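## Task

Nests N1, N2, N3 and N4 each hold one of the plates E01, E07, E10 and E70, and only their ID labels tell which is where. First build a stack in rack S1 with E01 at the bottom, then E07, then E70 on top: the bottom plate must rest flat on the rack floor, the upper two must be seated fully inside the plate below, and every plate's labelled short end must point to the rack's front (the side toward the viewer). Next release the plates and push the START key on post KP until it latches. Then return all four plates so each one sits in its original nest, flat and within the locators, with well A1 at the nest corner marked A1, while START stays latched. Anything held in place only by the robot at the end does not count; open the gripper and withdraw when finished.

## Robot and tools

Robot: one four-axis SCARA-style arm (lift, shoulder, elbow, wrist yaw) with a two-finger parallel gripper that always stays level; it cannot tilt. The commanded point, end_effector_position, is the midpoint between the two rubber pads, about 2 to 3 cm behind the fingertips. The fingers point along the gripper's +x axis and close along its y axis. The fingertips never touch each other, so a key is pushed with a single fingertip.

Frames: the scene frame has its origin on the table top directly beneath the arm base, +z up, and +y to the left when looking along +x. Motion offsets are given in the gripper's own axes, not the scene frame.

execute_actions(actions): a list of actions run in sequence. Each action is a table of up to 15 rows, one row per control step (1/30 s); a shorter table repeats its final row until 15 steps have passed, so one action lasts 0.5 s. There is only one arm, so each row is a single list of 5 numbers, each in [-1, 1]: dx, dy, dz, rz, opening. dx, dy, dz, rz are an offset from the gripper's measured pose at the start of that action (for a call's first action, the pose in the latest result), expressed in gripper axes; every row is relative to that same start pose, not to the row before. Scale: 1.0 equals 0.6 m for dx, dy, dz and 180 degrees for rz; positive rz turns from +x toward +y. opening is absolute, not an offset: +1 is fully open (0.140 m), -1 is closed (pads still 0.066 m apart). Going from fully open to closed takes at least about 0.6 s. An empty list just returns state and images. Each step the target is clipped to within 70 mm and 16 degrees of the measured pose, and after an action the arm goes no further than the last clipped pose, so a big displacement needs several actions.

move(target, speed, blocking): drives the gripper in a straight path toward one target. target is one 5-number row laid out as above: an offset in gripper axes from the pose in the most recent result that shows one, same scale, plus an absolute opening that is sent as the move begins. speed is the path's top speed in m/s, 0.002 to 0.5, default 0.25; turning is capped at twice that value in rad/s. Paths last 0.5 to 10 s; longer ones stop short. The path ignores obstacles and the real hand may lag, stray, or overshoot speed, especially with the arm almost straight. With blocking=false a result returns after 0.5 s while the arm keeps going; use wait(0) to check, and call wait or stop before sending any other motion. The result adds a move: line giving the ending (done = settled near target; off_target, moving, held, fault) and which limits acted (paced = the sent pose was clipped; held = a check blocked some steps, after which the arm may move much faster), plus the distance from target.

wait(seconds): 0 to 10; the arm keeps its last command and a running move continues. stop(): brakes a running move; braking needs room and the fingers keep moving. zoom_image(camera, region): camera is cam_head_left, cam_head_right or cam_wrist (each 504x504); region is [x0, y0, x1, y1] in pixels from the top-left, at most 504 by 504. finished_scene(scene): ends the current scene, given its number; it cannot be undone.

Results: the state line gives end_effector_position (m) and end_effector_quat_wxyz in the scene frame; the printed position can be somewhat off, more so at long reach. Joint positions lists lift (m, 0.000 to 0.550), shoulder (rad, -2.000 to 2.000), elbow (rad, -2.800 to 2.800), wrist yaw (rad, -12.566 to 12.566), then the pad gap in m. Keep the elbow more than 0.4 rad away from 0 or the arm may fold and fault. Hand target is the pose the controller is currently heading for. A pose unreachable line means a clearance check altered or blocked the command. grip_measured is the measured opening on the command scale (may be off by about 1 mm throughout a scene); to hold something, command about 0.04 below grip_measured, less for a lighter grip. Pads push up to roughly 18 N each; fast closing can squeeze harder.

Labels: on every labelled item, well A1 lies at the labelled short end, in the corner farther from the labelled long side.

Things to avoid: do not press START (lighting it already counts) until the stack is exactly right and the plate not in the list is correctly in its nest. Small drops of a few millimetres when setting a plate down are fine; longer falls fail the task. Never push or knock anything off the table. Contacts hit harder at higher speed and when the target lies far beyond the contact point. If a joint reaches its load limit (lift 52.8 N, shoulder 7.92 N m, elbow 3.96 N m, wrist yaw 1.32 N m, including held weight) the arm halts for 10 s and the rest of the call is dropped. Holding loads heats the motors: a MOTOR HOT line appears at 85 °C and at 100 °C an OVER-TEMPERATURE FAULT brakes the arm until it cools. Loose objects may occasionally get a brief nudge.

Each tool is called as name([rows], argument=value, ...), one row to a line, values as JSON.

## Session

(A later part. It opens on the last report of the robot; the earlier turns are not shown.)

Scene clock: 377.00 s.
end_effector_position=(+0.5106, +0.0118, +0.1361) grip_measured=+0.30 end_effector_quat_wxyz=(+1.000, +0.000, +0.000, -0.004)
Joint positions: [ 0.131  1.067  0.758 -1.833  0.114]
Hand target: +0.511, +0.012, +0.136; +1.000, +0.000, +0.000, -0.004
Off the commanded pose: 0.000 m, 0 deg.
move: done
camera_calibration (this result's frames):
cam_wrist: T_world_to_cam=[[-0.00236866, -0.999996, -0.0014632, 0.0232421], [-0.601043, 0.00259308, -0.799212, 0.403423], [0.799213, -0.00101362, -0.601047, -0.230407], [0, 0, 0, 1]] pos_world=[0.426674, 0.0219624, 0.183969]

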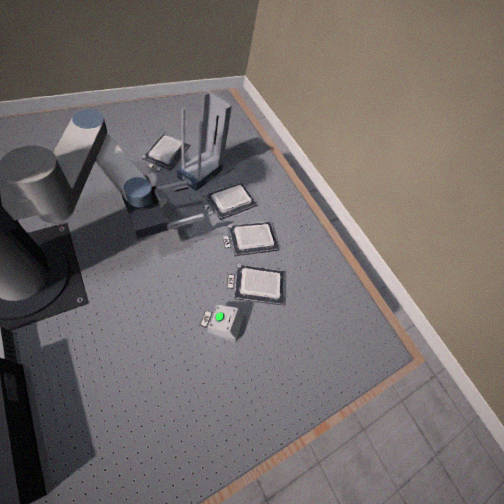

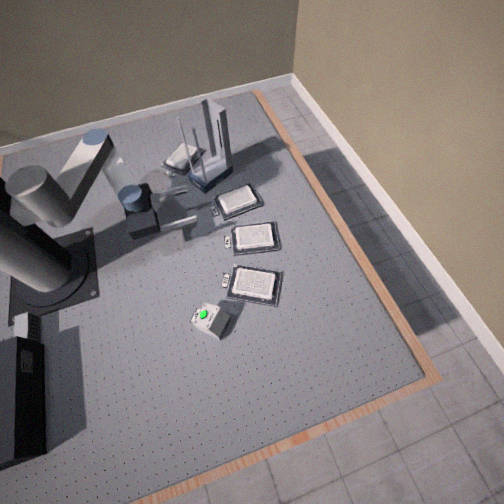

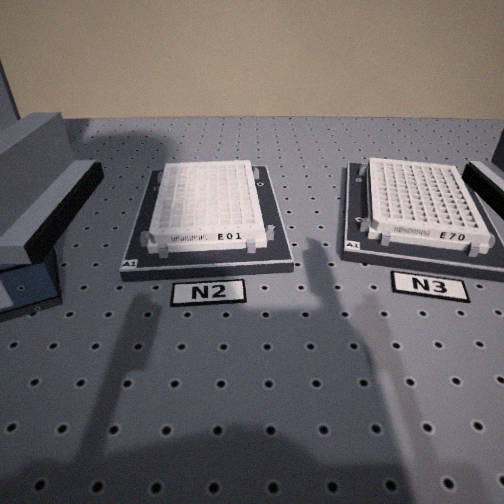

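zoom_image(camera="cam_wrist", region=[100, 140, 504, 310])

zoom_image(camera="cam_head_left", region=[120, 110, 320, 350])

Region (100, 140, 504, 310) of cam_wrist's 504x504 image, scaled by 1.248, with more detail than that image has; it fills the top 212 rows of this view, and the rest is white.

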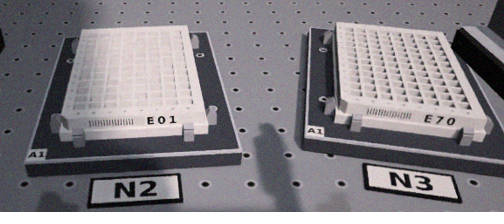

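Region (120, 110, 320, 350) of cam_head_left's 504x504 image, scaled by 2.100, with more detail than that image has.

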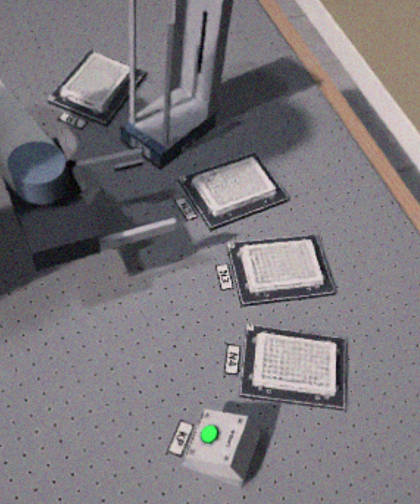

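All four plates are seated in their nests, START is still lit, and the gripper is open and clear.

finished_scene(scene=2)

The scene is finished: the task was done.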